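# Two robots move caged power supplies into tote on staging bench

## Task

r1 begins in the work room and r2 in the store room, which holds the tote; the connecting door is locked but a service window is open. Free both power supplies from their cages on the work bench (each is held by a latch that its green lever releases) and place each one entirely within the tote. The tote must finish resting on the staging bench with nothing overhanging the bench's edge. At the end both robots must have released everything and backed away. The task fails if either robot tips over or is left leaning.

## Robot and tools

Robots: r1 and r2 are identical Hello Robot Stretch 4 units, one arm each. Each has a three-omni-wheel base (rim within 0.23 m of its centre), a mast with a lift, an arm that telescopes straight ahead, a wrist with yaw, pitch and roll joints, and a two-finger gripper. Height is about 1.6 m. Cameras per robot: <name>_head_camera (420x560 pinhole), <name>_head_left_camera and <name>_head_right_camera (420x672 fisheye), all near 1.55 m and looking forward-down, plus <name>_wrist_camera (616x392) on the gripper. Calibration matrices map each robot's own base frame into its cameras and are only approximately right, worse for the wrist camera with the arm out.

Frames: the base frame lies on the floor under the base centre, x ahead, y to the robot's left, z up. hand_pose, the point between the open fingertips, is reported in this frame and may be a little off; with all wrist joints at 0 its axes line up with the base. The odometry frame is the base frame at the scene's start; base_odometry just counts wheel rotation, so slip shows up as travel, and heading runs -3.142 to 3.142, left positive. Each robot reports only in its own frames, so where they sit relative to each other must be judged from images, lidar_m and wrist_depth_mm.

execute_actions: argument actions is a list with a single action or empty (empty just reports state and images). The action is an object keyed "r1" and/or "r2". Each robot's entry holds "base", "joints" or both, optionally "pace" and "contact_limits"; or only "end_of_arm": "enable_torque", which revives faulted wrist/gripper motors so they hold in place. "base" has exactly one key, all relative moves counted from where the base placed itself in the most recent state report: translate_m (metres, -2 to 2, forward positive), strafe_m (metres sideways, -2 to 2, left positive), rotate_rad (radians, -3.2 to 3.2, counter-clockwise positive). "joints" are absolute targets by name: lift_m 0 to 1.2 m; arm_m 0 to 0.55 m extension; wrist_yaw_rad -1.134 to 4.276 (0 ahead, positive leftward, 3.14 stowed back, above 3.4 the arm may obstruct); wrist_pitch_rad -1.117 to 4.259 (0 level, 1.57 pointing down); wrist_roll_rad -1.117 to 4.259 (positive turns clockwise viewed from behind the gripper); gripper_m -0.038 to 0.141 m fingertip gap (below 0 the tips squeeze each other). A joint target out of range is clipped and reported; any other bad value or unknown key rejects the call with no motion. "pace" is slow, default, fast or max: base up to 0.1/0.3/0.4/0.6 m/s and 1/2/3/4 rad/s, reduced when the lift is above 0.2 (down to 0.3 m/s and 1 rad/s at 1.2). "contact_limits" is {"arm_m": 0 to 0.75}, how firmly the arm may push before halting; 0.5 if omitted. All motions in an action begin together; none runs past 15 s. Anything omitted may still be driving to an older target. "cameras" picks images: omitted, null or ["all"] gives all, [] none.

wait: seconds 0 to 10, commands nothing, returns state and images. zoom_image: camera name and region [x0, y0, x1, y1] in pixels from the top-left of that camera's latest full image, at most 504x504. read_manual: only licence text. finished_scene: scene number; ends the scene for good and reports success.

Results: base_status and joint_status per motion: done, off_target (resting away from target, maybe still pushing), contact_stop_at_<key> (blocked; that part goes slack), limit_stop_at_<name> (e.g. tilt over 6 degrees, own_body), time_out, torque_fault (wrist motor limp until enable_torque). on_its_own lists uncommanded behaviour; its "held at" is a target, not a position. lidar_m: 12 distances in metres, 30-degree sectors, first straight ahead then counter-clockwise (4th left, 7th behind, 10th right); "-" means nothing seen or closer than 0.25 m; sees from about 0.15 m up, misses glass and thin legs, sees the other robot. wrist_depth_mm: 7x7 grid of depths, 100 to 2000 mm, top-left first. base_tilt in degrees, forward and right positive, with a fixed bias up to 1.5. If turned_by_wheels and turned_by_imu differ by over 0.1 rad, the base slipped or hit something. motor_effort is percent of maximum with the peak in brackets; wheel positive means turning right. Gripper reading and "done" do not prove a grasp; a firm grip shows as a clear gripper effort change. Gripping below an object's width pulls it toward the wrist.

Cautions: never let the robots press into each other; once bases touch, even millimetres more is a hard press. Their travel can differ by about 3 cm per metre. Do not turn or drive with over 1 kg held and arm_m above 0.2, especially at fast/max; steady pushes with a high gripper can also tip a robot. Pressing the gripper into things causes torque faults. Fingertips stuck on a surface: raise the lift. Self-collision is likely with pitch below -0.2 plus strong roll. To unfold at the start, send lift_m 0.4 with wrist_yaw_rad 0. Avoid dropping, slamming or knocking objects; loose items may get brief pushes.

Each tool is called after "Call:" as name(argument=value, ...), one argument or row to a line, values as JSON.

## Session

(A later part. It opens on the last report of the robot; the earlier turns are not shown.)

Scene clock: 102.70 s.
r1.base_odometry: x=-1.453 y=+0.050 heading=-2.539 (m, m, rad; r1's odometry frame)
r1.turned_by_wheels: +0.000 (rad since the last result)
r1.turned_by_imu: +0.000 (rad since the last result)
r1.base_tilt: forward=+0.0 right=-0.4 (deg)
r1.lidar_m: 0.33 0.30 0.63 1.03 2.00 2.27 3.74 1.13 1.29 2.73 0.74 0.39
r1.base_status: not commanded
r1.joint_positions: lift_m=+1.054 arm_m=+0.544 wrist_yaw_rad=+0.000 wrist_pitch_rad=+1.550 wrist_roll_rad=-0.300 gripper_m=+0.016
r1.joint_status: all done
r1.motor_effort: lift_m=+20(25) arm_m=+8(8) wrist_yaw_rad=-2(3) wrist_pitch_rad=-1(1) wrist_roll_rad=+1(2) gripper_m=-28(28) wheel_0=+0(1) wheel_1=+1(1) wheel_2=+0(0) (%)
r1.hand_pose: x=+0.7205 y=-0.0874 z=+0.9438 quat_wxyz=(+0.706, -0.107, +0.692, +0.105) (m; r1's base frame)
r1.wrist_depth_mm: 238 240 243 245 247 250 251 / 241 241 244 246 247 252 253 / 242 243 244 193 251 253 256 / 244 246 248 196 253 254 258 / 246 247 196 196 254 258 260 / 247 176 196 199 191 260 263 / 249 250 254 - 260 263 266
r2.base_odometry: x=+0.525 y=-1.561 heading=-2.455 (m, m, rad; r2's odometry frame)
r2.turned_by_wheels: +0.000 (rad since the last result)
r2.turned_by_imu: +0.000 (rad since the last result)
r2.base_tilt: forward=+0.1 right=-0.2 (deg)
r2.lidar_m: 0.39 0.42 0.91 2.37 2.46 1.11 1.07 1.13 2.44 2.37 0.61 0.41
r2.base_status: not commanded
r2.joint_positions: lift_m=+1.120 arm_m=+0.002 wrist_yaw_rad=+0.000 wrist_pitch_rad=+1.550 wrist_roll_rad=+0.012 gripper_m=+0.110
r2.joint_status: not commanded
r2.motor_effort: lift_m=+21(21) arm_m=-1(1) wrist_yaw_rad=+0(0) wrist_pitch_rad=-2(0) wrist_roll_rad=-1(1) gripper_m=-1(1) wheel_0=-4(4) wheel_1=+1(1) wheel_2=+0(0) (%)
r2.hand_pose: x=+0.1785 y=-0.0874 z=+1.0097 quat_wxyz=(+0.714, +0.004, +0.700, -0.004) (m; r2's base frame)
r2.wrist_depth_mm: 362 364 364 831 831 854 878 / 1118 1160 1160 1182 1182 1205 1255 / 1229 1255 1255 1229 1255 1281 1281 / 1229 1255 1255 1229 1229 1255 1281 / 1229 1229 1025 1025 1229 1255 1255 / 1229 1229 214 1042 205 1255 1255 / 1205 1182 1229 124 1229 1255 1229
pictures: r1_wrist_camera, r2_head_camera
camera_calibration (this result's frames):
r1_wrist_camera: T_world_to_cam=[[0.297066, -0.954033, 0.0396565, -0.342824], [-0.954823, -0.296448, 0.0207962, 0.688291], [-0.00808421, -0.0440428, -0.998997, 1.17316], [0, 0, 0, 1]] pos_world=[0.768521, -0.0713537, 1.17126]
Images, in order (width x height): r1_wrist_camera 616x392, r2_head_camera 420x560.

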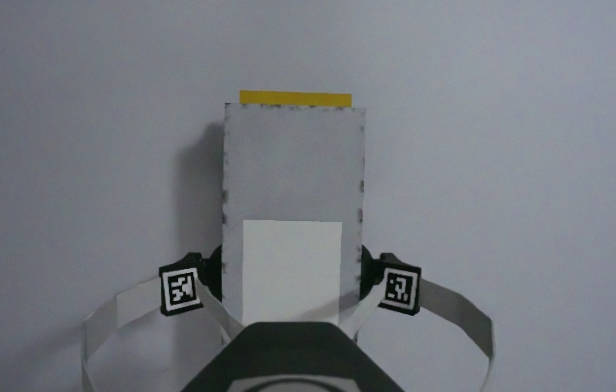

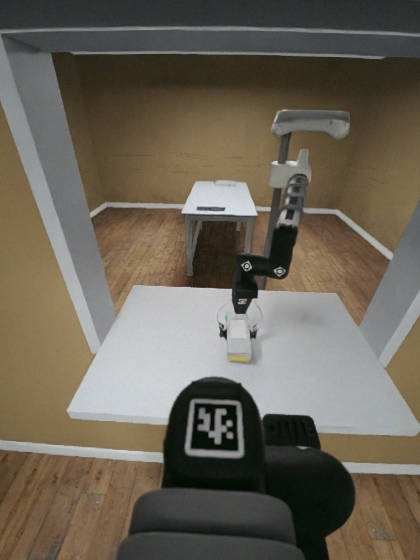

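Call:
execute_actions(
  actions=[
    {"r1":{"joints":{"gripper_m":0.095},"pace":"default"}},
  ],
  cameras=[],
)

Call:
execute_actions(
  actions=[
    {"r1":{"joints":{"lift_m":1.115},"pace":"max"}},
  ],
  cameras=[],
)

Call:
execute_actions(
  actions=[
    {"r1":{"joints":{"arm_m":0.0},"pace":"max"},"r2":{"joints":{"arm_m":0.25},"pace":"default"}},
  ],
  cameras=["r2_wrist_camera","r2_head_camera"],
)

Scene clock: 104.50 s.
r1.base_odometry: x=-1.453 y=+0.050 heading=-2.539 (m, m, rad; r1's odometry frame)
r1.turned_by_wheels: +0.000 (rad since the last result)
r1.turned_by_imu: +0.000 (rad since the last result)
r1.base_tilt: forward=-0.1 right=-0.3 (deg)
r1.lidar_m: 0.32 0.32 0.61 1.01 2.00 2.27 3.76 1.13 1.29 2.76 0.73 0.40
r1.base_status: not commanded
r1.joint_positions: lift_m=+1.054 arm_m=+0.544 wrist_yaw_rad=+0.000 wrist_pitch_rad=+1.550 wrist_roll_rad=-0.300 gripper_m=+0.095
r1.joint_status: all done
r1.motor_effort: lift_m=+20(20) arm_m=+8(8) wrist_yaw_rad=-2(2) wrist_pitch_rad=-2(3) wrist_roll_rad=-2(1) gripper_m=+0(27) wheel_0=+0(0) wheel_1=+1(1) wheel_2=-1(1) (%)
r1.hand_pose: x=+0.7203 y=-0.0874 z=+0.9438 quat_wxyz=(+0.706, -0.107, +0.692, +0.105) (m; r1's base frame)
r1.wrist_depth_mm: 240 243 244 247 249 253 255 / 241 243 247 249 251 254 256 / 244 246 247 211 254 256 258 / 246 247 248 213 255 258 260 / 247 247 213 213 257 258 263 / 249 250 216 216 258 263 265 / 251 253 255 - 262 264 266
r2.base_odometry: x=+0.525 y=-1.561 heading=-2.455 (m, m, rad; r2's odometry frame)
r2.turned_by_wheels: +0.000 (rad since the last result)
r2.turned_by_imu: +0.000 (rad since the last result)
r2.base_tilt: forward=+0.1 right=-0.3 (deg)
r2.lidar_m: 0.39 0.41 0.89 2.37 2.46 1.11 1.06 1.14 2.45 2.37 0.58 0.43
r2.base_status: not commanded
r2.joint_positions: lift_m=+1.120 arm_m=+0.002 wrist_yaw_rad=+0.000 wrist_pitch_rad=+1.550 wrist_roll_rad=+0.012 gripper_m=+0.110
r2.joint_status: not commanded
r2.motor_effort: lift_m=+21(22) arm_m=-1(0) wrist_yaw_rad=+0(0) wrist_pitch_rad=+0(0) wrist_roll_rad=-3(2) gripper_m=-1(1) wheel_0=-4(4) wheel_1=+1(1) wheel_2=+0(0) (%)
r2.hand_pose: x=+0.1785 y=-0.0874 z=+1.0097 quat_wxyz=(+0.714, +0.004, +0.700, -0.004) (m; r2's base frame)
r2.wrist_depth_mm: 362 364 366 820 842 854 866 / 1138 1160 1160 1160 1182 1205 1229 / 1229 1229 1281 1255 1255 1255 1255 / 1255 1229 1281 1255 1255 1229 1255 / 1229 1229 1025 1025 1229 1229 1255 / 1229 1205 213 1008 205 1229 1229 / 1205 1205 1205 124 1255 1229 1229
pictures: none
No camera images: the call's "cameras" was empty. Leave "cameras" out to get every camera's image.

Scene clock: 105.27 s.
r1.base_odometry: x=-1.453 y=+0.050 heading=-2.539 (m, m, rad; r1's odometry frame)
r1.turned_by_wheels: +0.000 (rad since the last result)
r1.turned_by_imu: +0.000 (rad since the last result)
r1.base_tilt: forward=+0.0 right=-0.3 (deg)
r1.lidar_m: 0.33 0.32 0.64 0.99 2.00 2.28 3.75 1.16 1.31 2.75 0.78 0.42
r1.base_status: not commanded
r1.joint_positions: lift_m=+1.115 arm_m=+0.544 wrist_yaw_rad=+0.000 wrist_pitch_rad=+1.550 wrist_roll_rad=-0.300 gripper_m=+0.095
r1.joint_status: all done
r1.motor_effort: lift_m=+21(24) arm_m=+8(8) wrist_yaw_rad=-1(2) wrist_pitch_rad=-1(2) wrist_roll_rad=-3(0) gripper_m=-2(2) wheel_0=+0(0) wheel_1=+1(1) wheel_2=-1(1) (%)
r1.hand_pose: x=+0.7204 y=-0.0874 z=+1.0047 quat_wxyz=(+0.706, -0.107, +0.692, +0.105) (m; r1's base frame)
r1.wrist_depth_mm: 294 301 303 309 310 312 314 / 300 304 306 309 312 315 319 / 301 304 306 273 315 317 320 / 304 307 307 273 317 322 322 / 306 309 274 276 317 324 325 / 309 310 277 277 320 322 327 / 310 314 315 - 325 329 334
r2.base_odometry: x=+0.525 y=-1.561 heading=-2.455 (m, m, rad; r2's odometry frame)
r2.turned_by_wheels: +0.000 (rad since the last result)
r2.turned_by_imu: +0.000 (rad since the last result)
r2.base_tilt: forward=+0.2 right=-0.1 (deg)
r2.lidar_m: 0.40 0.42 0.93 2.36 2.49 1.09 1.06 1.15 2.46 2.37 0.58 0.44
r2.base_status: not commanded
r2.joint_positions: lift_m=+1.120 arm_m=+0.002 wrist_yaw_rad=+0.000 wrist_pitch_rad=+1.550 wrist_roll_rad=+0.012 gripper_m=+0.110
r2.joint_status: not commanded
r2.motor_effort: lift_m=+21(22) arm_m=+0(1) wrist_yaw_rad=+0(0) wrist_pitch_rad=+0(0) wrist_roll_rad=-2(2) gripper_m=-2(1) wheel_0=-4(4) wheel_1=+1(1) wheel_2=+0(0) (%)
r2.hand_pose: x=+0.1785 y=-0.0874 z=+1.0097 quat_wxyz=(+0.714, +0.004, +0.700, -0.004) (m; r2's base frame)
r2.wrist_depth_mm: 362 364 366 820 842 854 878 / 1138 1160 1160 1182 1182 1205 1255 / 1255 1255 1255 1255 1255 1281 1281 / 1229 1229 1255 1255 1255 1255 1255 / 1229 1229 1025 1042 1255 1255 1255 / 1229 1229 214 1025 206 1281 1255 / 1205 1205 1205 124 1229 1255 1229
pictures: none
No camera images: the call's "cameras" was empty. Leave "cameras" out to get every camera's image.

Scene clock: 107.30 s.
r1.base_odometry: x=-1.453 y=+0.050 heading=-2.539 (m, m, rad; r1's odometry frame)
r1.turned_by_wheels: +0.000 (rad since the last result)
r1.turned_by_imu: +0.000 (rad since the last result)
r1.base_tilt: forward=+0.0 right=-0.3 (deg)
r1.lidar_m: 0.32 0.32 0.65 1.01 2.00 2.27 3.78 1.14 1.32 2.75 0.75 0.41
r1.base_status: not commanded
r1.joint_positions: lift_m=+1.115 arm_m=+0.002 wrist_yaw_rad=+0.000 wrist_pitch_rad=+1.550 wrist_roll_rad=-0.300 gripper_m=+0.095
r1.joint_status: all done
r1.motor_effort: lift_m=+21(21) arm_m=-9(9) wrist_yaw_rad=-1(3) wrist_pitch_rad=-1(2) wrist_roll_rad=-3(1) gripper_m=-2(1) wheel_0=-1(0) wheel_1=+1(1) wheel_2=-1(1) (%)
r1.hand_pose: x=+0.1792 y=-0.0874 z=+1.0047 quat_wxyz=(+0.706, -0.107, +0.692, +0.104) (m; r1's base frame)
r1.wrist_depth_mm: 946 960 917 917 891 640 355 / 1138 1160 1182 1205 1229 1205 1229 / 1182 1160 1205 1205 1205 1255 1255 / 1205 1182 991 1205 1229 1205 1255 / 1182 1229 991 1025 1205 1229 1281 / 1205 1205 1008 1008 1255 1255 1255 / 1205 1229 1229 - 1229 1281 1229
r2.base_odometry: x=+0.525 y=-1.561 heading=-2.455 (m, m, rad; r2's odometry frame)
r2.turned_by_wheels: +0.000 (rad since the last result)
r2.turned_by_imu: +0.000 (rad since the last result)
r2.base_tilt: forward=+0.1 right=-0.2 (deg)
r2.lidar_m: 0.37 0.42 0.91 2.37 2.48 1.12 1.08 1.15 2.44 2.36 0.57 0.41
r2.base_status: not commanded
r2.joint_positions: lift_m=+1.120 arm_m=+0.249 wrist_yaw_rad=+0.000 wrist_pitch_rad=+1.550 wrist_roll_rad=+0.012 gripper_m=+0.110
r2.joint_status: all done
r2.motor_effort: lift_m=+22(21) arm_m=+8(6) wrist_yaw_rad=-1(0) wrist_pitch_rad=+0(2) wrist_roll_rad=+0(2) gripper_m=-1(1) wheel_0=-4(4) wheel_1=+1(1) wheel_2=+0(0) (%)
r2.hand_pose: x=+0.4256 y=-0.0874 z=+1.0097 quat_wxyz=(+0.714, +0.004, +0.700, -0.004) (m; r2's base frame)
r2.wrist_depth_mm: 327 327 327 289 330 334 334 / 325 325 327 327 330 330 332 / 320 322 325 327 327 329 329 / 320 320 324 325 327 327 327 / 320 320 320 322 324 324 327 / 1229 1229 213 1098 205 1255 1255 / 1229 1205 1008 124 1229 1229 1255
pictures: r2_head_camera, r2_wrist_camera
camera_calibration (this result's frames):
r2_wrist_camera: T_world_to_cam=[[-0.0472632, -0.998816, 0.0115159, -0.0832493], [-0.998622, 0.0469846, -0.0233698, 0.515108], [0.0228011, -0.0126046, -0.999661, 1.23121], [0, 0, 0, 1]] pos_world=[0.48239, -0.091834, 1.24379]
Images, in order (width x height): r2_head_camera 420x560, r2_wrist_camera 616x392.

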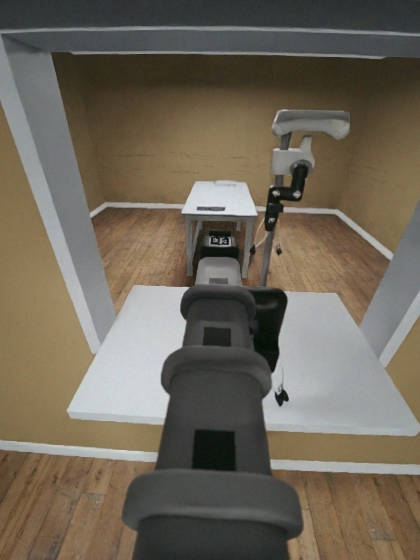

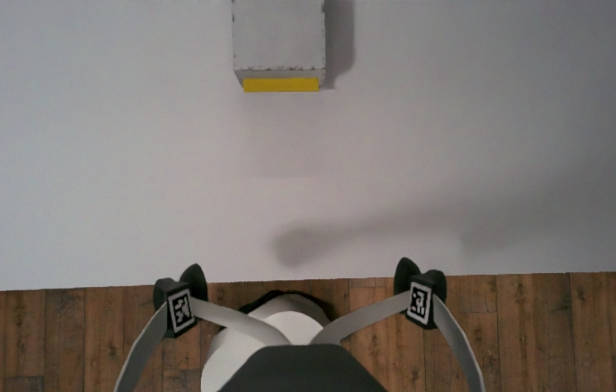

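Call:
execute_actions(
  actions=[
    {"r1":{"base":{"rotate_rad":1.113},"joints":{"lift_m":0.5,"wrist_roll_rad":0.15,"gripper_m":0.04},"pace":"max"},"r2":{"base":{"strafe_m":0.007},"joints":{"arm_m":0.505,"wrist_roll_rad":0.045},"pace":"fast"}},
  ],
  cameras=["r2_wrist_camera"],
)

Scene clock: 109.97 s.
r1.base_odometry: x=-1.453 y=+0.050 heading=-1.426 (m, m, rad; r1's odometry frame)
r1.turned_by_wheels: +1.113 (rad since the last result)
r1.turned_by_imu: +1.127 (rad since the last result)
r1.base_tilt: forward=+0.0 right=-0.4 (deg)
r1.lidar_m: 0.63 1.08 1.98 2.36 1.17 1.15 1.34 2.76 0.68 0.39 0.32 0.31
r1.base_status: done
r1.joint_positions: lift_m=+0.500 arm_m=+0.002 wrist_yaw_rad=+0.000 wrist_pitch_rad=+1.550 wrist_roll_rad=+0.150 gripper_m=+0.040
r1.joint_status: all done
r1.motor_effort: lift_m=+18(20) arm_m=-9(9) wrist_yaw_rad=-2(1) wrist_pitch_rad=-2(2) wrist_roll_rad=+1(4) gripper_m=-4(4) wheel_0=-1(5) wheel_1=-1(1) wheel_2=-1(7) (%)
r1.hand_pose: x=+0.1794 y=-0.0874 z=+0.3899 quat_wxyz=(+0.712, +0.053, +0.698, -0.052) (m; r1's base frame)
r1.wrist_depth_mm: 580 591 597 597 603 517 436 / 591 591 597 603 615 615 500 / 585 597 603 609 609 621 591 / 591 609 609 603 621 634 634 / 597 407 397 402 627 634 627 / 603 394 196 404 196 640 640 / 609 399 402 - 424 634 654
r2.base_odometry: x=+0.530 y=-1.566 heading=-2.455 (m, m, rad; r2's odometry frame)
r2.turned_by_wheels: +0.000 (rad since the last result)
r2.turned_by_imu: +0.001 (rad since the last result)
r2.base_tilt: forward=+0.1 right=-0.2 (deg)
r2.lidar_m: 0.37 0.42 0.92 2.35 2.47 1.12 1.08 1.16 2.45 2.38 0.61 0.43
r2.base_status: done
r2.joint_positions: lift_m=+1.120 arm_m=+0.504 wrist_yaw_rad=+0.000 wrist_pitch_rad=+1.550 wrist_roll_rad=+0.045 gripper_m=+0.110
r2.joint_status: all done
r2.motor_effort: lift_m=+22(22) arm_m=+8(7) wrist_yaw_rad=-1(0) wrist_pitch_rad=+0(1) wrist_roll_rad=-2(1) gripper_m=-1(1) wheel_0=+1(11) wheel_1=-2(9) wheel_2=+0(1) (%)
r2.hand_pose: x=+0.6806 y=-0.0874 z=+1.0097 quat_wxyz=(+0.714, +0.016, +0.700, -0.016) (m; r2's base frame)
r2.wrist_depth_mm: 325 327 327 329 330 330 332 / 324 325 325 327 329 329 329 / 322 322 324 324 325 327 329 / 319 320 322 282 324 325 329 / 319 320 320 281 324 324 325 / 317 317 213 281 205 320 324 / 315 315 317 123 319 319 320
pictures: r2_wrist_camera
camera_calibration (this result's frames):
r2_wrist_camera: T_world_to_cam=[[-0.0800397, -0.996733, 0.0108296, -0.0480121], [-0.99654, 0.0797706, -0.0233453, 0.771208], [0.0224051, -0.0126607, -0.999669, 1.22567], [0, 0, 0, 1]] pos_world=[0.737236, -0.0938572, 1.24379]
Images, in order (width x height): r2_wrist_camera 616x392.

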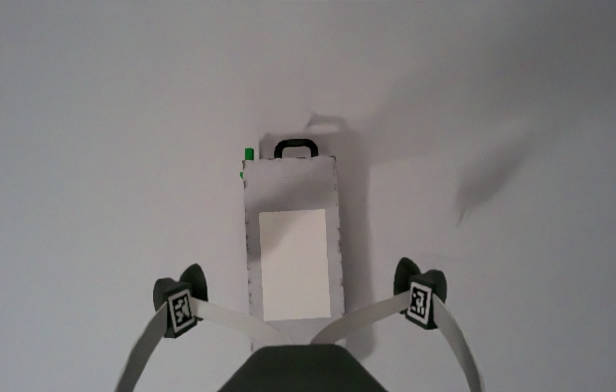

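Call:
execute_actions(
  actions=[
    {"r1":{"base":{"translate_m":-1.51},"joints":{"lift_m":0.75,"wrist_pitch_rad":0.3,"wrist_yaw_rad":0.06},"pace":"max"},"r2":{"base":{"strafe_m":0.005},"joints":{"arm_m":0.50,"lift_m":1.053,"gripper_m":0.095},"pace":"slow"}},
  ],
  cameras=["r2_wrist_camera"],
)

Call:
execute_actions(
  actions=[
    {"r1":{"base":{"rotate_rad":0.732},"pace":"max"},"r2":{"joints":{"gripper_m":0.003},"pace":"default"}},
  ],
  cameras=["r2_wrist_camera","r1_head_left_camera"],
)

Scene clock: 114.73 s.
r1.base_odometry: x=-1.671 y=+1.545 heading=-1.426 (m, m, rad; r1's odometry frame)
r1.turned_by_wheels: +0.000 (rad since the last result)
r1.turned_by_imu: -0.002 (rad since the last result)
r1.base_tilt: forward=+0.0 right=-0.3 (deg)
r1.lidar_m: 1.64 3.07 0.35 0.38 0.72 2.69 1.93 1.61 1.61 1.83 1.58 1.41
r1.base_status: done
r1.joint_positions: lift_m=+0.750 arm_m=+0.002 wrist_yaw_rad=+0.060 wrist_pitch_rad=+0.302 wrist_roll_rad=+0.150 gripper_m=+0.040
r1.joint_status: all done
r1.motor_effort: lift_m=+21(25) arm_m=-8(8) wrist_yaw_rad=-2(2) wrist_pitch_rad=-7(11) wrist_roll_rad=-1(1) gripper_m=-4(3) wheel_0=+1(8) wheel_1=+0(5) wheel_2=+0(12) (%)
r1.hand_pose: x=+0.4535 y=-0.0708 z=+0.8423 quat_wxyz=(+0.986, +0.069, +0.152, +0.018) (m; r1's base frame)
r1.wrist_depth_mm: - - - 1661 - - - / - - - 1808 1464 1229 1098 / - - - - 1708 1308 1138 / - - - - 1661 1430 1205 / - - 1863 1808 1618 1464 1255 / 1618 1537 196 1366 196 1308 1255 / 1281 1281 1281 - 1160 1118 1078
r2.base_odometry: x=+0.533 y=-1.570 heading=-2.455 (m, m, rad; r2's odometry frame)
r2.turned_by_wheels: +0.000 (rad since the last result)
r2.turned_by_imu: +0.001 (rad since the last result)
r2.base_tilt: forward=+0.2 right=-0.2 (deg)
r2.lidar_m: 0.39 0.41 0.90 2.35 2.46 1.10 1.08 1.13 2.47 2.38 0.60 0.42
r2.base_status: done
r2.joint_positions: lift_m=+1.053 arm_m=+0.501 wrist_yaw_rad=+0.000 wrist_pitch_rad=+1.550 wrist_roll_rad=+0.045 gripper_m=+0.095
r2.joint_status: all done
r2.motor_effort: lift_m=+17(19) arm_m=-7(6) wrist_yaw_rad=-1(1) wrist_pitch_rad=+0(0) wrist_roll_rad=-2(1) gripper_m=-1(2) wheel_0=-6(7) wheel_1=+3(4) wheel_2=+0(2) (%)
r2.hand_pose: x=+0.6783 y=-0.0874 z=+0.9431 quat_wxyz=(+0.714, +0.016, +0.700, -0.016) (m; r2's base frame)
r2.wrist_depth_mm: 258 258 260 260 262 264 264 / 256 257 258 260 262 262 263 / 255 256 256 217 259 259 260 / 254 254 256 216 257 258 258 / 251 253 254 215 255 256 257 / 251 252 201 213 202 255 256 / 250 249 250 122 253 253 255
pictures: r2_wrist_camera
camera_calibration (this result's frames):
r2_wrist_camera: T_world_to_cam=[[-0.0800397, -0.996733, 0.0108296, -0.047478], [-0.99654, 0.0797706, -0.0233451, 0.767325], [0.022405, -0.0126607, -0.999669, 1.15915], [0, 0, 0, 1]] pos_world=[0.734899, -0.0938572, 1.1772]
Images, in order (width x height): r2_wrist_camera 616x392.

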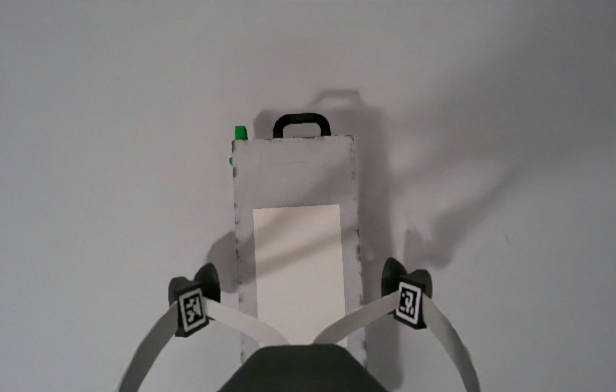

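Scene clock: 116.47 s.
r1.base_odometry: x=-1.671 y=+1.545 heading=-0.694 (m, m, rad; r1's odometry frame)
r1.turned_by_wheels: +0.732 (rad since the last result)
r1.turned_by_imu: +0.741 (rad since the last result)
r1.base_tilt: forward=+0.0 right=-0.3 (deg)
r1.lidar_m: 0.55 0.33 0.45 1.22 2.43 1.71 1.63 1.72 1.68 1.49 1.43 2.21
r1.base_status: done
r1.joint_positions: lift_m=+0.750 arm_m=+0.002 wrist_yaw_rad=+0.060 wrist_pitch_rad=+0.302 wrist_roll_rad=+0.150 gripper_m=+0.040
r1.joint_status: not commanded
r1.motor_effort: lift_m=+21(21) arm_m=-9(9) wrist_yaw_rad=-2(2) wrist_pitch_rad=-6(7) wrist_roll_rad=+0(2) gripper_m=-4(3) wheel_0=+0(6) wheel_1=-1(8) wheel_2=+0(8) (%)
r1.hand_pose: x=+0.4535 y=-0.0707 z=+0.8423 quat_wxyz=(+0.986, +0.069, +0.152, +0.018) (m; r1's base frame)
r1.wrist_depth_mm: - - - - - - 1863 / - - - - - - 1921 / - - - - - - - / 508 615 - - - - - / 407 480 866 1808 1756 1661 1537 / 338 402 196 1397 195 1366 1308 / 291 1229 1255 - 1205 1138 1078
r2.base_odometry: x=+0.533 y=-1.570 heading=-2.455 (m, m, rad; r2's odometry frame)
r2.turned_by_wheels: +0.000 (rad since the last result)
r2.turned_by_imu: +0.000 (rad since the last result)
r2.base_tilt: forward=+0.2 right=-0.2 (deg)
r2.lidar_m: 0.38 0.41 0.89 2.37 2.47 1.12 1.06 1.16 2.47 2.37 0.57 0.41
r2.base_status: not commanded
r2.joint_positions: lift_m=+1.053 arm_m=+0.501 wrist_yaw_rad=+0.000 wrist_pitch_rad=+1.550 wrist_roll_rad=+0.045 gripper_m=+0.003
r2.joint_status: all done
r2.motor_effort: lift_m=+20(20) arm_m=-7(7) wrist_yaw_rad=-1(1) wrist_pitch_rad=-1(1) wrist_roll_rad=-1(1) gripper_m=-25(24) wheel_0=-6(6) wheel_1=+3(3) wheel_2=+0(0) (%)
r2.hand_pose: x=+0.6782 y=-0.0874 z=+0.9428 quat_wxyz=(+0.714, +0.016, +0.700, -0.016) (m; r2's base frame)
r2.wrist_depth_mm: 256 257 257 258 258 260 260 / 254 255 256 256 258 258 259 / 253 254 254 204 256 256 257 / 252 253 252 203 254 255 257 / 250 251 251 201 253 254 256 / 249 249 198 200 184 253 253 / 248 249 249 153 251 251 253
pictures: r1_head_left_camera, r2_wrist_camera
camera_calibration (this result's frames):
r2_wrist_camera: T_world_to_cam=[[-0.0799532, -0.99674, 0.0108522, -0.0475616], [-0.996553, 0.0796872, -0.0230645, 0.766973], [0.0221246, -0.0126589, -0.999675, 1.15906], [0, 0, 0, 1]] pos_world=[0.734882, -0.0938519, 1.17689]
Images, in order (width x height): r1_head_left_camera 420x672, r2_wrist_camera 616x392.

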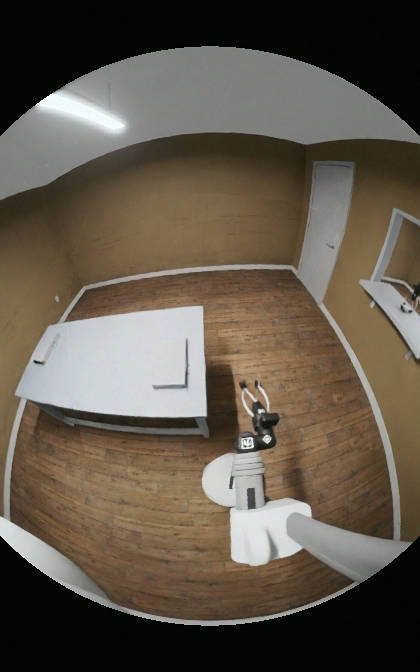

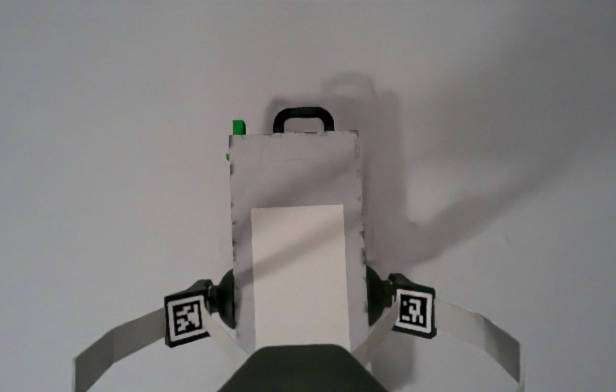

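Call:
execute_actions(
  actions=[
    {"r1":{"base":{"strafe_m":1.5},"joints":{"lift_m":0.80},"pace":"max"},"r2":{"base":{"translate_m":-0.5},"joints":{"lift_m":1.07,"arm_m":0.0},"pace":"default"}},
  ],
  cameras=["r1_wrist_camera","r1_head_camera"],
)

Scene clock: 121.50 s.
r1.base_odometry: x=-0.711 y=+2.698 heading=-0.694 (m, m, rad; r1's odometry frame)
r1.turned_by_wheels: +0.000 (rad since the last result)
r1.turned_by_imu: -0.003 (rad since the last result)
r1.base_tilt: forward=-0.1 right=-0.4 (deg)
r1.lidar_m: 0.27 0.29 1.28 1.18 1.24 1.68 1.70 1.75 2.35 1.31 0.42 0.30
r1.base_status: done
r1.joint_positions: lift_m=+0.800 arm_m=+0.002 wrist_yaw_rad=+0.060 wrist_pitch_rad=+0.302 wrist_roll_rad=+0.150 gripper_m=+0.040
r1.joint_status: all done
r1.motor_effort: lift_m=+22(24) arm_m=-8(8) wrist_yaw_rad=-2(2) wrist_pitch_rad=-7(7) wrist_roll_rad=+1(0) gripper_m=-4(3) wheel_0=+0(10) wheel_1=+1(7) wheel_2=+0(1) (%)
r1.hand_pose: x=+0.4535 y=-0.0707 z=+0.8923 quat_wxyz=(+0.986, +0.069, +0.152, +0.018) (m; r1's base frame)
r1.wrist_depth_mm: - - - - - - - / - - - - - - - / 1863 - - - - - 831 / 1808 - 668 539 621 585 554 / 1808 - 455 402 452 439 421 / 1618 407 196 366 195 349 336 / 1366 327 336 - 306 289 286
r2.base_odometry: x=+0.920 y=-1.253 heading=-2.456 (m, m, rad; r2's odometry frame)
r2.turned_by_wheels: +0.000 (rad since the last result)
r2.turned_by_imu: +0.000 (rad since the last result)
r2.base_tilt: forward=+0.1 right=-0.2 (deg)
r2.lidar_m: 0.25 0.93 1.62 2.33 2.46 0.60 0.56 0.64 2.47 2.36 1.59 0.29
r2.base_status: done
r2.joint_positions: lift_m=+1.070 arm_m=+0.003 wrist_yaw_rad=+0.000 wrist_pitch_rad=+1.551 wrist_roll_rad=+0.045 gripper_m=+0.003
r2.joint_status: all done
joint sent to its limit — the command would take r2.arm_m past its lower limit, so that joint was sent only as far as its limit.
r2.motor_effort: lift_m=+26(26) arm_m=-7(8) wrist_yaw_rad=+0(1) wrist_pitch_rad=-2(3) wrist_roll_rad=-1(1) gripper_m=-25(24) wheel_0=-5(10) wheel_1=-3(8) wheel_2=+2(10) (%)
r2.hand_pose: x=+0.1796 y=-0.0874 z=+0.9593 quat_wxyz=(+0.714, +0.016, +0.700, -0.016) (m; r2's base frame)
r2.wrist_depth_mm: 1205 1182 1205 1205 1205 1255 1229 / 1182 1205 1182 1205 1229 1229 1229 / 1205 1205 1182 204 1205 1205 1205 / 1160 1182 1205 202 1205 1205 1205 / 1182 1182 960 202 1182 1182 1205 / 1182 1182 198 200 183 1205 1182 / 1182 1160 1182 153 1182 1182 1205
pictures: r1_head_camera, r1_wrist_camera
camera_calibration (this result's frames):
r1_wrist_camera: T_world_to_cam=[[-0.0160423, -0.991379, -0.130037, 0.045218], [-0.3412, 0.127675, -0.93128, 1.04062], [0.939854, 0.0294286, -0.340306, 0.107865], [0, 0, 0, 1]] pos_world=[0.254407, -0.0912066, 1.01169]
Images, in order (width x height): r1_head_camera 420x560, r1_wrist_camera 616x392.

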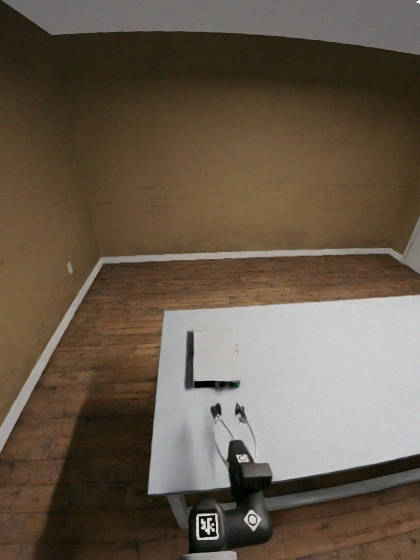

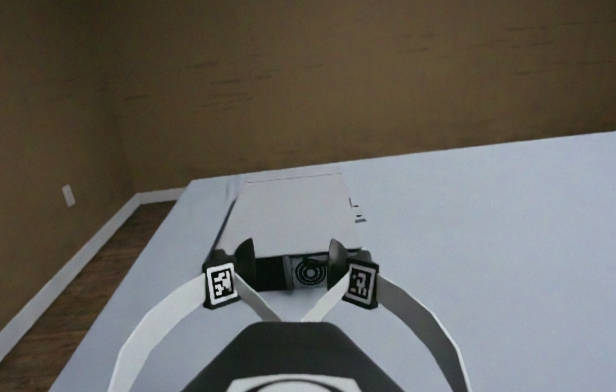

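Call:
zoom_image(
  camera="r1_head_camera",
  region=[150, 300, 290, 420],
)

Region (150, 300, 290, 420) of r1_head_camera's 420x560 image, scaled by 3.600, with more detail than that image has; it fills the top 432 rows of this view, and the rest is white.

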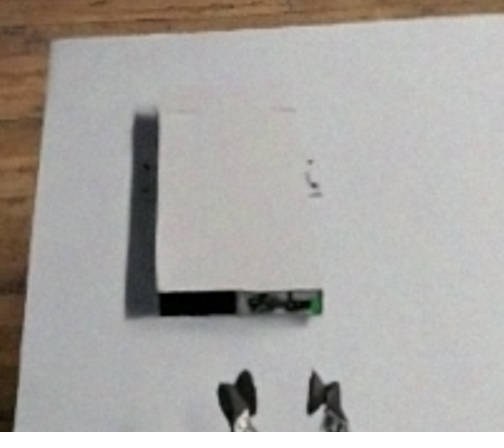

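Call:
execute_actions(
  actions=[
    {"r1":{"base":{"strafe_m":-0.02},"joints":{"lift_m":0.712,"arm_m":0.07},"pace":"default"},"r2":{"base":{"rotate_rad":1.555},"joints":{"lift_m":0.5,"wrist_roll_rad":1.54},"pace":"fast"}},
  ],
  cameras=["r1_wrist_camera","r2_head_left_camera"],
)

Call:
zoom_image(
  camera="r1_wrist_camera",
  region=[200, 180, 400, 310],
)

Scene clock: 124.93 s.
r1.base_odometry: x=-0.724 y=+2.682 heading=-0.694 (m, m, rad; r1's odometry frame)
r1.turned_by_wheels: +0.000 (rad since the last result)
r1.turned_by_imu: +0.000 (rad since the last result)
r1.base_tilt: forward=+0.0 right=-0.3 (deg)
r1.lidar_m: 0.27 0.28 1.28 1.19 1.27 1.68 1.70 1.76 2.34 1.32 0.42 0.30
r1.base_status: done
r1.joint_positions: lift_m=+0.712 arm_m=+0.068 wrist_yaw_rad=+0.060 wrist_pitch_rad=+0.302 wrist_roll_rad=+0.150 gripper_m=+0.040
r1.joint_status: all done
r1.motor_effort: lift_m=+17(20) arm_m=+9(9) wrist_yaw_rad=-1(2) wrist_pitch_rad=-7(6) wrist_roll_rad=+0(0) gripper_m=-5(3) wheel_0=-1(4) wheel_1=+2(3) wheel_2=+0(0) (%)
r1.hand_pose: x=+0.5195 y=-0.0707 z=+0.8046 quat_wxyz=(+0.986, +0.069, +0.152, +0.018) (m; r1's base frame)
r1.wrist_depth_mm: - - - - - - - / - - - - - - - / 1921 - 715 525 615 564 525 / 1863 500 347 307 402 373 359 / 1008 336 312 307 294 281 271 / 273 263 196 236 196 224 218 / 220 210 216 - 197 186 186
r2.base_odometry: x=+0.920 y=-1.253 heading=-0.902 (m, m, rad; r2's odometry frame)
r2.turned_by_wheels: +1.554 (rad since the last result)
r2.turned_by_imu: +1.569 (rad since the last result)
r2.base_tilt: forward=+0.2 right=-0.2 (deg)
r2.lidar_m: 2.36 2.44 0.62 0.56 0.61 2.50 2.34 1.65 0.94 0.89 0.94 1.56
r2.base_status: done
r2.joint_positions: lift_m=+0.500 arm_m=+0.003 wrist_yaw_rad=+0.000 wrist_pitch_rad=+1.550 wrist_roll_rad=+1.540 gripper_m=+0.003
r2.joint_status: all done
r2.motor_effort: lift_m=+21(24) arm_m=-8(7) wrist_yaw_rad=+0(0) wrist_pitch_rad=-1(2) wrist_roll_rad=-2(3) gripper_m=-23(25) wheel_0=-5(9) wheel_1=-3(7) wheel_2=-3(8) (%)
r2.hand_pose: x=+0.1797 y=-0.0874 z=+0.3897 quat_wxyz=(+0.513, +0.497, +0.502, -0.487) (m; r2's base frame)
r2.wrist_depth_mm: 627 621 621 621 621 621 621 / 621 621 621 615 621 621 621 / 621 627 615 204 615 615 609 / 621 621 621 203 404 402 399 / 621 621 621 201 402 399 345 / 621 621 197 200 183 399 399 / 615 621 621 153 399 399 399
pictures: r1_wrist_camera, r2_head_left_camera
camera_calibration (this result's frames):
r1_wrist_camera: T_world_to_cam=[[-0.0159822, -0.99138, -0.130036, 0.0348682], [-0.341206, 0.127654, -0.93128, 0.981542], [0.939852, 0.0294854, -0.340306, 0.0159921], [0, 0, 0, 1]] pos_world=[0.320436, -0.0912017, 0.924067]
Images, in order (width x height): r1_wrist_camera 616x392, r2_head_left_camera 420x672.

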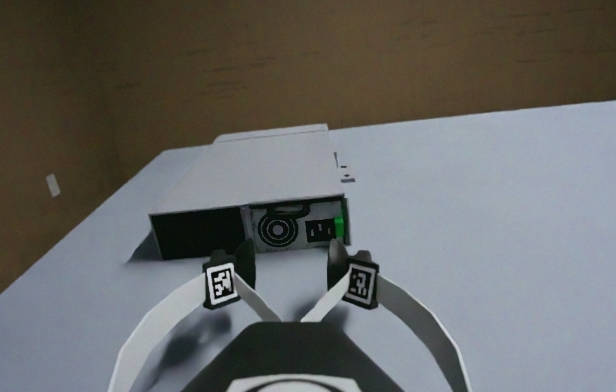

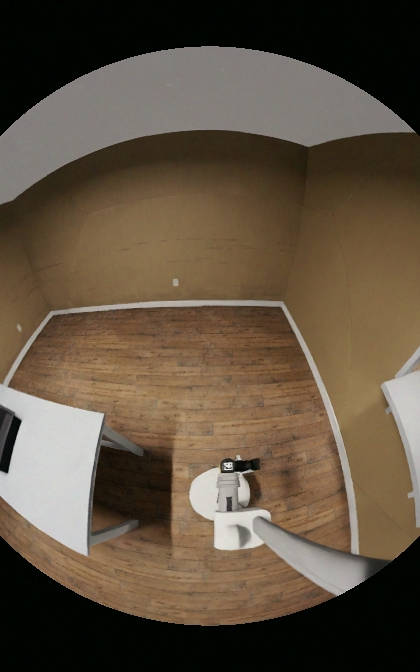

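Region (200, 180, 400, 310) of r1_wrist_camera's 616x392 image, scaled by 2.520; it fills the top 328 rows of this view, and the rest is white.

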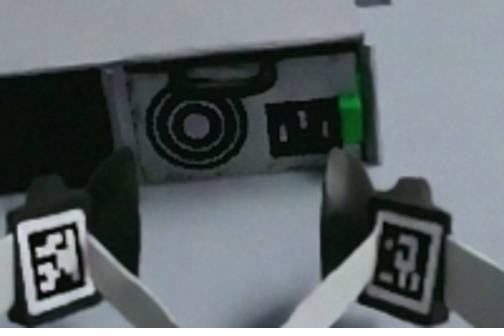

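Call:
execute_actions(
  actions=[
    {"r1":{"joints":{"arm_m":0.123},"pace":"slow","contact_limits":{"arm_m":0.2}},"r2":{"base":{"translate_m":-0.70},"pace":"max"}},
  ],
  cameras=["r1_wrist_camera","r2_head_left_camera"],
)

Call:
zoom_image(
  camera="r1_wrist_camera",
  region=[200, 200, 400, 330],
)

Scene clock: 127.97 s.
r1.base_odometry: x=-0.724 y=+2.682 heading=-0.694 (m, m, rad; r1's odometry frame)
r1.turned_by_wheels: +0.000 (rad since the last result)
r1.turned_by_imu: +0.000 (rad since the last result)
r1.base_tilt: forward=+0.0 right=-0.4 (deg)
r1.lidar_m: 0.27 0.27 1.30 1.21 1.28 1.71 1.68 1.75 2.34 1.34 0.42 0.30
r1.base_status: not commanded
r1.joint_positions: lift_m=+0.712 arm_m=+0.121 wrist_yaw_rad=+0.060 wrist_pitch_rad=+0.302 wrist_roll_rad=+0.150 gripper_m=+0.040
r1.joint_status: all done
r1.motor_effort: lift_m=+17(17) arm_m=+9(8) wrist_yaw_rad=-2(2) wrist_pitch_rad=-6(6) wrist_roll_rad=-1(1) gripper_m=-2(4) wheel_0=-2(1) wheel_1=+1(2) wheel_2=+0(0) (%)
r1.contact_limits: arm_m 0.2
r1.hand_pose: x=+0.5725 y=-0.0707 z=+0.8046 quat_wxyz=(+0.986, +0.069, +0.152, +0.018) (m; r1's base frame)
r1.wrist_depth_mm: - - - - - - - / - - - - - - - / - - - 530 615 564 521 / 1921 500 324 303 397 373 355 / 1008 309 257 255 290 282 270 / 271 263 197 235 196 224 217 / 220 209 215 - 196 185 186
r2.base_odometry: x=+0.485 y=-0.704 heading=-0.902 (m, m, rad; r2's odometry frame)
r2.turned_by_wheels: +0.000 (rad since the last result)
r2.turned_by_imu: +0.000 (rad since the last result)
r2.base_tilt: forward=+0.1 right=-0.2 (deg)
r2.lidar_m: 3.07 0.81 0.63 1.13 2.47 1.71 1.64 1.64 1.21 0.96 0.96 1.30
r2.base_status: done
r2.joint_positions: lift_m=+0.500 arm_m=+0.003 wrist_yaw_rad=+0.000 wrist_pitch_rad=+1.550 wrist_roll_rad=+1.540 gripper_m=+0.003
r2.joint_status: not commanded
r2.motor_effort: lift_m=+22(22) arm_m=-7(7) wrist_yaw_rad=+0(0) wrist_pitch_rad=-1(4) wrist_roll_rad=-1(1) gripper_m=-23(24) wheel_0=-2(10) wheel_1=-1(9) wheel_2=+0(15) (%)
r2.hand_pose: x=+0.1796 y=-0.0874 z=+0.3896 quat_wxyz=(+0.513, +0.497, +0.503, -0.487) (m; r2's base frame)
r2.wrist_depth_mm: 621 621 621 627 621 615 621 / 621 627 621 621 615 621 621 / 627 621 621 204 615 609 615 / 627 621 615 203 402 399 404 / 615 621 621 201 399 402 347 / 621 615 198 200 184 402 399 / 615 621 615 153 399 399 399
pictures: r1_wrist_camera, r2_head_left_camera
camera_calibration (this result's frames):
r1_wrist_camera: T_world_to_cam=[[-0.0160184, -0.99138, -0.130037, 0.0357254], [-0.341202, 0.127667, -0.93128, 0.999613], [0.939854, 0.0294512, -0.340306, -0.0337867], [0, 0, 0, 1]] pos_world=[0.373396, -0.0912046, 0.924067]
Images, in order (width x height): r1_wrist_camera 616x392, r2_head_left_camera 420x672.

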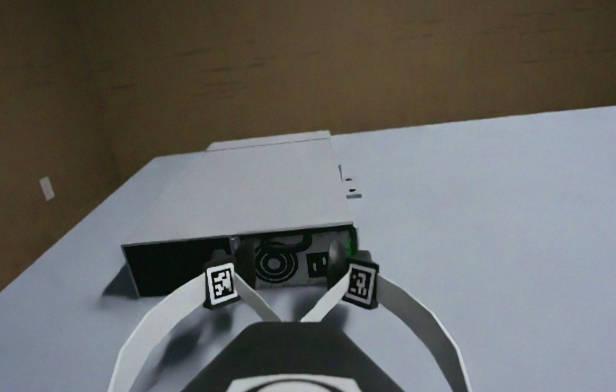

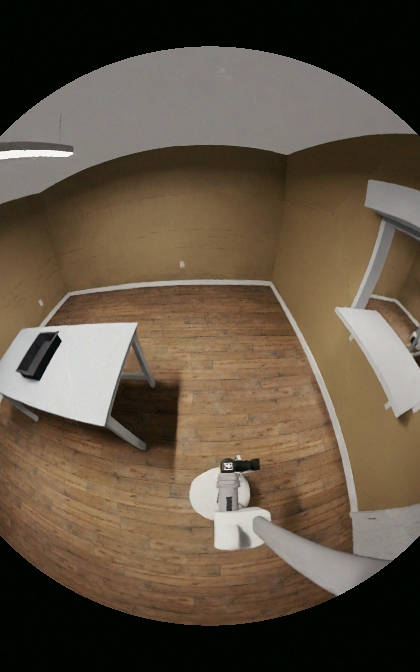

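Region (200, 200, 400, 330) of r1_wrist_camera's 616x392 image, scaled by 2.520; it fills the top 328 rows of this view, and the rest is white.

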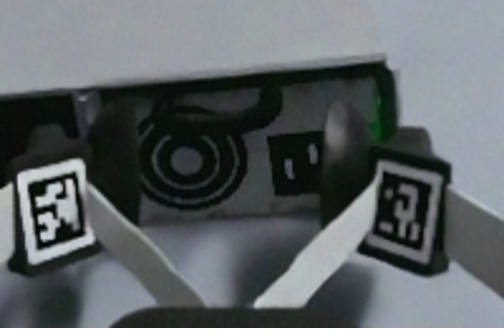

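Call:
execute_actions(
  actions=[
    {"r1":{"joints":{"arm_m":0.140},"pace":"slow","contact_limits":{"arm_m":0.2}},"r2":{"base":{"strafe_m":0.7},"joints":{"lift_m":1.03},"pace":"max"}},
  ],
  cameras=["r1_wrist_camera","r2_head_camera"],
)

Call:
zoom_image(
  camera="r1_wrist_camera",
  region=[200, 200, 400, 330],
)

Scene clock: 130.97 s.
r1.base_odometry: x=-0.724 y=+2.683 heading=-0.694 (m, m, rad; r1's odometry frame)
r1.turned_by_wheels: +0.000 (rad since the last result)
r1.turned_by_imu: +0.000 (rad since the last result)
r1.base_tilt: forward=-0.1 right=-0.4 (deg)
r1.lidar_m: 0.27 0.30 1.29 1.22 1.25 1.69 1.68 1.75 2.35 1.31 0.43 0.29
r1.base_status: not commanded
r1.joint_positions: lift_m=+0.712 arm_m=+0.137 wrist_yaw_rad=+0.053 wrist_pitch_rad=+0.306 wrist_roll_rad=+0.150 gripper_m=+0.040
r1.joint_status: all done
r1.on_its_own: wrist_yaw_rad is at rest, and its effort (+18) is outside its rest range (-13 to +13)
r1.motor_effort: lift_m=+17(17) arm_m=+17(14) wrist_yaw_rad=+18(18) wrist_pitch_rad=-17(17) wrist_roll_rad=+0(0) gripper_m=-2(3) wheel_0=+2(2) wheel_1=+3(3) wheel_2=-7(7) (%)
r1.contact_limits: arm_m 0.2
r1.hand_pose: x=+0.5873 y=-0.0726 z=+0.8037 quat_wxyz=(+0.986, +0.070, +0.154, +0.015) (m; r1's base frame)
r1.wrist_depth_mm: - - - - - - - / - - - - - - - / - - - 512 597 549 517 / 1808 477 317 300 394 368 351 / 364 290 244 243 289 278 268 / 268 252 199 228 193 223 215 / 218 209 214 - 196 182 184
r2.base_odometry: x=+1.035 y=-0.270 heading=-0.902 (m, m, rad; r2's odometry frame)
r2.turned_by_wheels: +0.000 (rad since the last result)
r2.turned_by_imu: +0.001 (rad since the last result)
r2.base_tilt: forward=+0.1 right=-0.2 (deg)
r2.lidar_m: 0.26 0.28 0.41 1.04 2.49 1.78 1.67 1.74 1.88 1.62 1.67 0.27
r2.base_status: done
r2.joint_positions: lift_m=+1.030 arm_m=+0.003 wrist_yaw_rad=+0.000 wrist_pitch_rad=+1.550 wrist_roll_rad=+1.540 gripper_m=+0.003
r2.joint_status: all done
r2.motor_effort: lift_m=+24(30) arm_m=-7(7) wrist_yaw_rad=+0(0) wrist_pitch_rad=-2(1) wrist_roll_rad=-1(1) gripper_m=-24(25) wheel_0=-1(15) wheel_1=-2(14) wheel_2=+0(0) (%)
r2.hand_pose: x=+0.1796 y=-0.0874 z=+0.9194 quat_wxyz=(+0.513, +0.497, +0.503, -0.487) (m; r2's base frame)
r2.wrist_depth_mm: 1182 1182 1160 1160 1160 1160 1138 / 1182 1182 1160 1160 1138 1160 1160 / 1138 1160 1182 203 1138 1160 1118 / 1160 1160 1160 202 946 1160 1160 / 387 387 384 201 931 946 347 / 384 387 196 200 183 1138 1160 / 384 382 382 153 1138 1138 1138
pictures: r1_wrist_camera, r2_head_camera
camera_calibration (this result's frames):
r1_wrist_camera: T_world_to_cam=[[-0.0231805, -0.991273, -0.129768, 0.0379421], [-0.343605, 0.129795, -0.930102, 1.00463], [0.938828, 0.0230288, -0.343615, -0.0452058], [0, 0, 0, 1]] pos_world=[0.388516, -0.0917446, 0.923801]
Images, in order (width x height): r1_wrist_camera 616x392, r2_head_camera 420x560.

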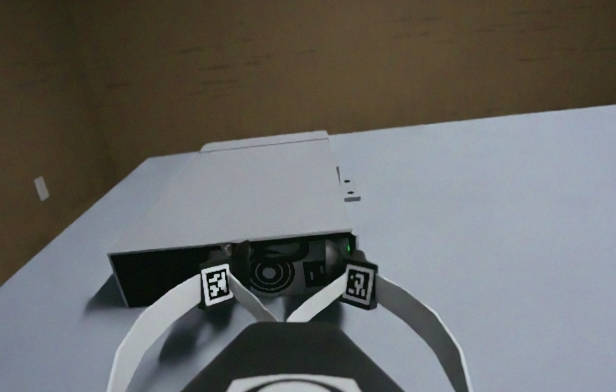

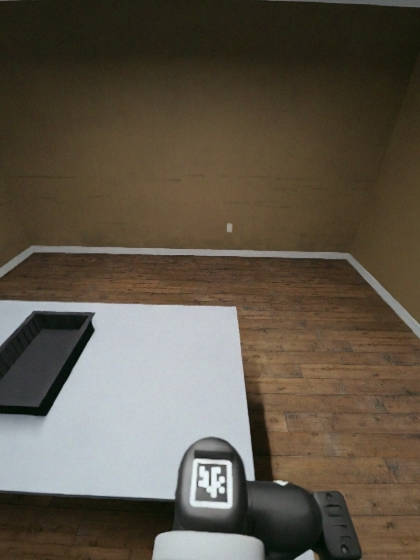

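Region (200, 200, 400, 330) of r1_wrist_camera's 616x392 image, scaled by 2.520; it fills the top 328 rows of this view, and the rest is white.

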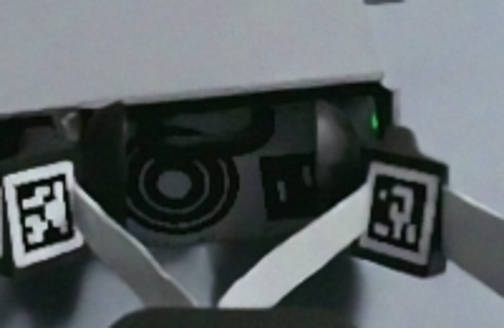

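Call:
execute_actions(
  actions=[
    {"r1":{"joints":{"arm_m":0.136,"gripper_m":0.026},"pace":"slow","contact_limits":{"arm_m":0.25}},"r2":{"base":{"strafe_m":0.70},"joints":{"arm_m":0.15},"pace":"max"}},
  ],
  cameras=["r1_wrist_camera"],
)

Call:
zoom_image(
  camera="r1_wrist_camera",
  region=[200, 200, 400, 330],
)

Call:
execute_actions(
  actions=[
    {"r1":{"base":{"strafe_m":0.004},"joints":{"arm_m":0.139,"gripper_m":0.010},"pace":"slow","contact_limits":{"arm_m":0.25}},"r2":{"joints":{"arm_m":0.50},"pace":"fast"}},
  ],
  cameras=["r1_wrist_camera","r2_wrist_camera"],
)

Call:
zoom_image(
  camera="r1_wrist_camera",
  region=[200, 200, 400, 330],
)

Scene clock: 134.77 s.
r1.base_odometry: x=-0.724 y=+2.683 heading=-0.694 (m, m, rad; r1's odometry frame)
r1.turned_by_wheels: +0.000 (rad since the last result)
r1.turned_by_imu: +0.000 (rad since the last result)
r1.base_tilt: forward=-0.1 right=-0.4 (deg)
r1.lidar_m: 0.28 0.28 1.30 1.20 1.26 1.71 1.69 1.73 2.37 1.34 0.41 0.29
r1.base_status: not commanded
r1.joint_positions: lift_m=+0.712 arm_m=+0.137 wrist_yaw_rad=+0.057 wrist_pitch_rad=+0.305 wrist_roll_rad=+0.150 gripper_m=+0.026
r1.joint_status: all done
r1.motor_effort: lift_m=+17(17) arm_m=-4(16) wrist_yaw_rad=+9(17) wrist_pitch_rad=-16(16) wrist_roll_rad=+2(1) gripper_m=-5(6) wheel_0=+2(2) wheel_1=+3(3) wheel_2=-6(7) (%)
r1.contact_limits: arm_m 0.25
r1.hand_pose: x=+0.5872 y=-0.0716 z=+0.8037 quat_wxyz=(+0.986, +0.070, +0.154, +0.017) (m; r1's base frame)
r1.wrist_depth_mm: - - - - - - - / - - - - - - - / - - - 512 597 549 517 / 1808 484 319 301 394 373 349 / 362 293 244 241 290 281 270 / 271 258 192 234 190 221 215 / 218 208 213 - 196 183 185
r2.base_odometry: x=+1.584 y=+0.164 heading=-0.902 (m, m, rad; r2's odometry frame)
r2.turned_by_wheels: +0.000 (rad since the last result)
r2.turned_by_imu: +0.001 (rad since the last result)
r2.base_tilt: forward=+0.2 right=-0.2 (deg)
r2.lidar_m: 0.26 0.25 0.37 1.73 1.80 1.80 1.69 1.78 2.41 2.32 0.40 0.27
r2.base_status: done
r2.joint_positions: lift_m=+1.030 arm_m=+0.149 wrist_yaw_rad=+0.000 wrist_pitch_rad=+1.550 wrist_roll_rad=+1.540 gripper_m=+0.003
r2.joint_status: all done
r2.motor_effort: lift_m=+24(24) arm_m=+7(8) wrist_yaw_rad=-1(2) wrist_pitch_rad=-1(6) wrist_roll_rad=-1(1) gripper_m=-25(24) wheel_0=-2(13) wheel_1=+1(12) wheel_2=-1(0) (%)
r2.hand_pose: x=+0.3256 y=-0.0874 z=+0.9194 quat_wxyz=(+0.513, +0.497, +0.503, -0.487) (m; r2's base frame)
r2.wrist_depth_mm: 387 387 384 387 1182 1138 1160 / 387 384 387 382 1138 1138 1138 / 387 384 384 204 1138 1160 1160 / 382 355 382 202 946 1138 1138 / 382 379 384 201 931 917 1138 / 382 294 196 200 184 931 1138 / 379 293 382 153 1138 1118 1118
pictures: r1_wrist_camera
camera_calibration (this result's frames):
r1_wrist_camera: T_world_to_cam=[[-0.0194533, -0.991352, -0.129782, 0.0367984], [-0.343928, 0.12852, -0.930159, 1.00464], [0.938794, 0.0265411, -0.343454, -0.0449454], [0, 0, 0, 1]] pos_world=[0.388435, -0.0914432, 0.923814]
Images, in order (width x height): r1_wrist_camera 616x392.

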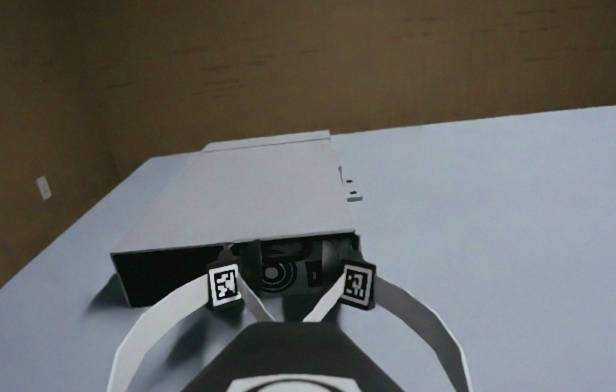

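Region (200, 200, 400, 330) of r1_wrist_camera's 616x392 image, scaled by 2.520; it fills the top 328 rows of this view, and the rest is white.

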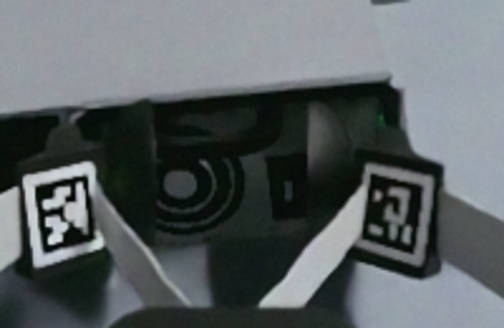

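Scene clock: 136.57 s.
r1.base_odometry: x=-0.722 y=+2.686 heading=-0.694 (m, m, rad; r1's odometry frame)
r1.turned_by_wheels: +0.000 (rad since the last result)
r1.turned_by_imu: +0.000 (rad since the last result)
r1.base_tilt: forward=-0.1 right=-0.3 (deg)
r1.lidar_m: 0.29 0.27 1.29 1.21 1.25 1.67 1.69 1.75 2.35 1.33 0.45 0.30
r1.base_status: done
r1.joint_positions: lift_m=+0.712 arm_m=+0.138 wrist_yaw_rad=+0.061 wrist_pitch_rad=+0.305 wrist_roll_rad=+0.150 gripper_m=+0.010
r1.joint_status: all done
r1.motor_effort: lift_m=+18(18) arm_m=+8(14) wrist_yaw_rad=-3(7) wrist_pitch_rad=-15(16) wrist_roll_rad=+1(0) gripper_m=-16(16) wheel_0=-1(3) wheel_1=+2(9) wheel_2=-1(5) (%)
r1.contact_limits: arm_m 0.25
r1.hand_pose: x=+0.5884 y=-0.0706 z=+0.8038 quat_wxyz=(+0.986, +0.069, +0.154, +0.018) (m; r1's base frame)
r1.wrist_depth_mm: - - - - - - - / - - - - - - - / 1921 - - 484 597 549 517 / 1808 488 315 297 389 368 349 / 991 293 246 237 285 277 267 / 267 254 189 230 185 222 214 / 217 205 213 - 196 183 184
r2.base_odometry: x=+1.584 y=+0.164 heading=-0.902 (m, m, rad; r2's odometry frame)
r2.turned_by_wheels: +0.000 (rad since the last result)
r2.turned_by_imu: +0.000 (rad since the last result)
r2.base_tilt: forward=+0.2 right=-0.2 (deg)
r2.lidar_m: 0.25 0.26 0.36 1.76 1.82 1.81 1.70 1.77 2.41 2.34 0.42 0.27
r2.base_status: not commanded
r2.joint_positions: lift_m=+1.030 arm_m=+0.499 wrist_yaw_rad=+0.000 wrist_pitch_rad=+1.550 wrist_roll_rad=+1.540 gripper_m=+0.003
r2.joint_status: all done
r2.motor_effort: lift_m=+24(25) arm_m=+7(12) wrist_yaw_rad=-1(1) wrist_pitch_rad=-1(3) wrist_roll_rad=+1(0) gripper_m=-24(24) wheel_0=-2(2) wheel_1=+1(1) wheel_2=+0(0) (%)
r2.hand_pose: x=+0.6756 y=-0.0874 z=+0.9194 quat_wxyz=(+0.513, +0.497, +0.503, -0.487) (m; r2's base frame)
r2.wrist_depth_mm: 384 384 384 384 384 384 382 / 384 387 384 384 384 382 379 / 384 384 294 204 379 382 379 / 384 340 294 202 377 377 293 / 382 364 377 202 377 379 300 / 382 319 196 200 184 366 298 / 382 338 379 153 377 375 301
pictures: r1_wrist_camera, r2_wrist_camera
camera_calibration (this result's frames):
r1_wrist_camera: T_world_to_cam=[[-0.0159137, -0.991409, -0.129825, 0.035756], [-0.343851, 0.127349, -0.930349, 1.00506], [0.938889, 0.0298353, -0.342924, -0.0463592], [0, 0, 0, 1]] pos_world=[0.389685, -0.0911608, 0.923798]
r2_wrist_camera: T_world_to_cam=[[-0.99996, 0.003923, -0.00806073, 0.678908], [0.00394298, 0.999989, -0.00246406, 0.149419], [0.00805098, -0.00249574, -0.999964, 1.14642], [0, 0, 0, 1]] pos_world=[0.669062, -0.149219, 1.15222]
Images, in order (width x height): r1_wrist_camera 616x392, r2_wrist_camera 616x392.

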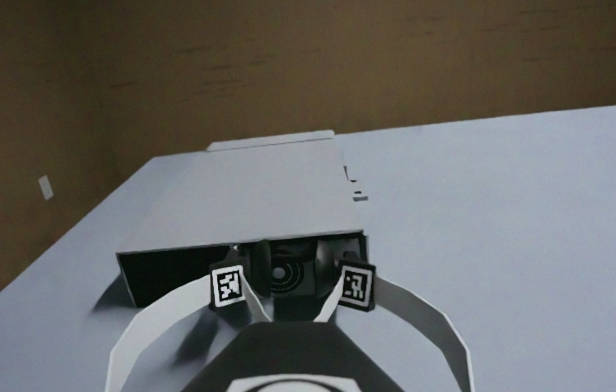

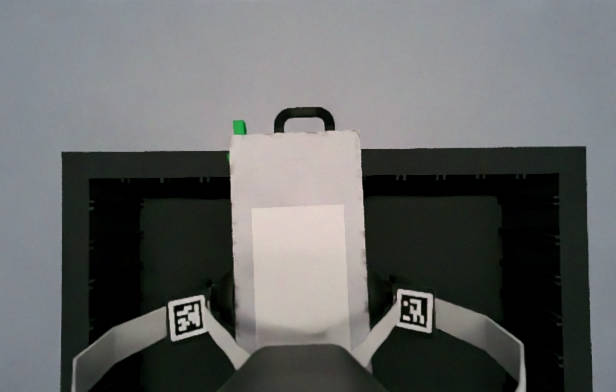

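Region (200, 200, 400, 330) of r1_wrist_camera's 616x392 image, scaled by 2.520; it fills the top 328 rows of this view, and the rest is white.

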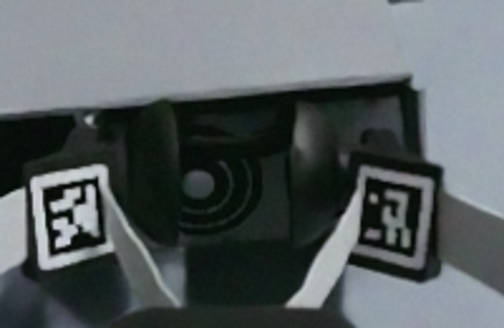

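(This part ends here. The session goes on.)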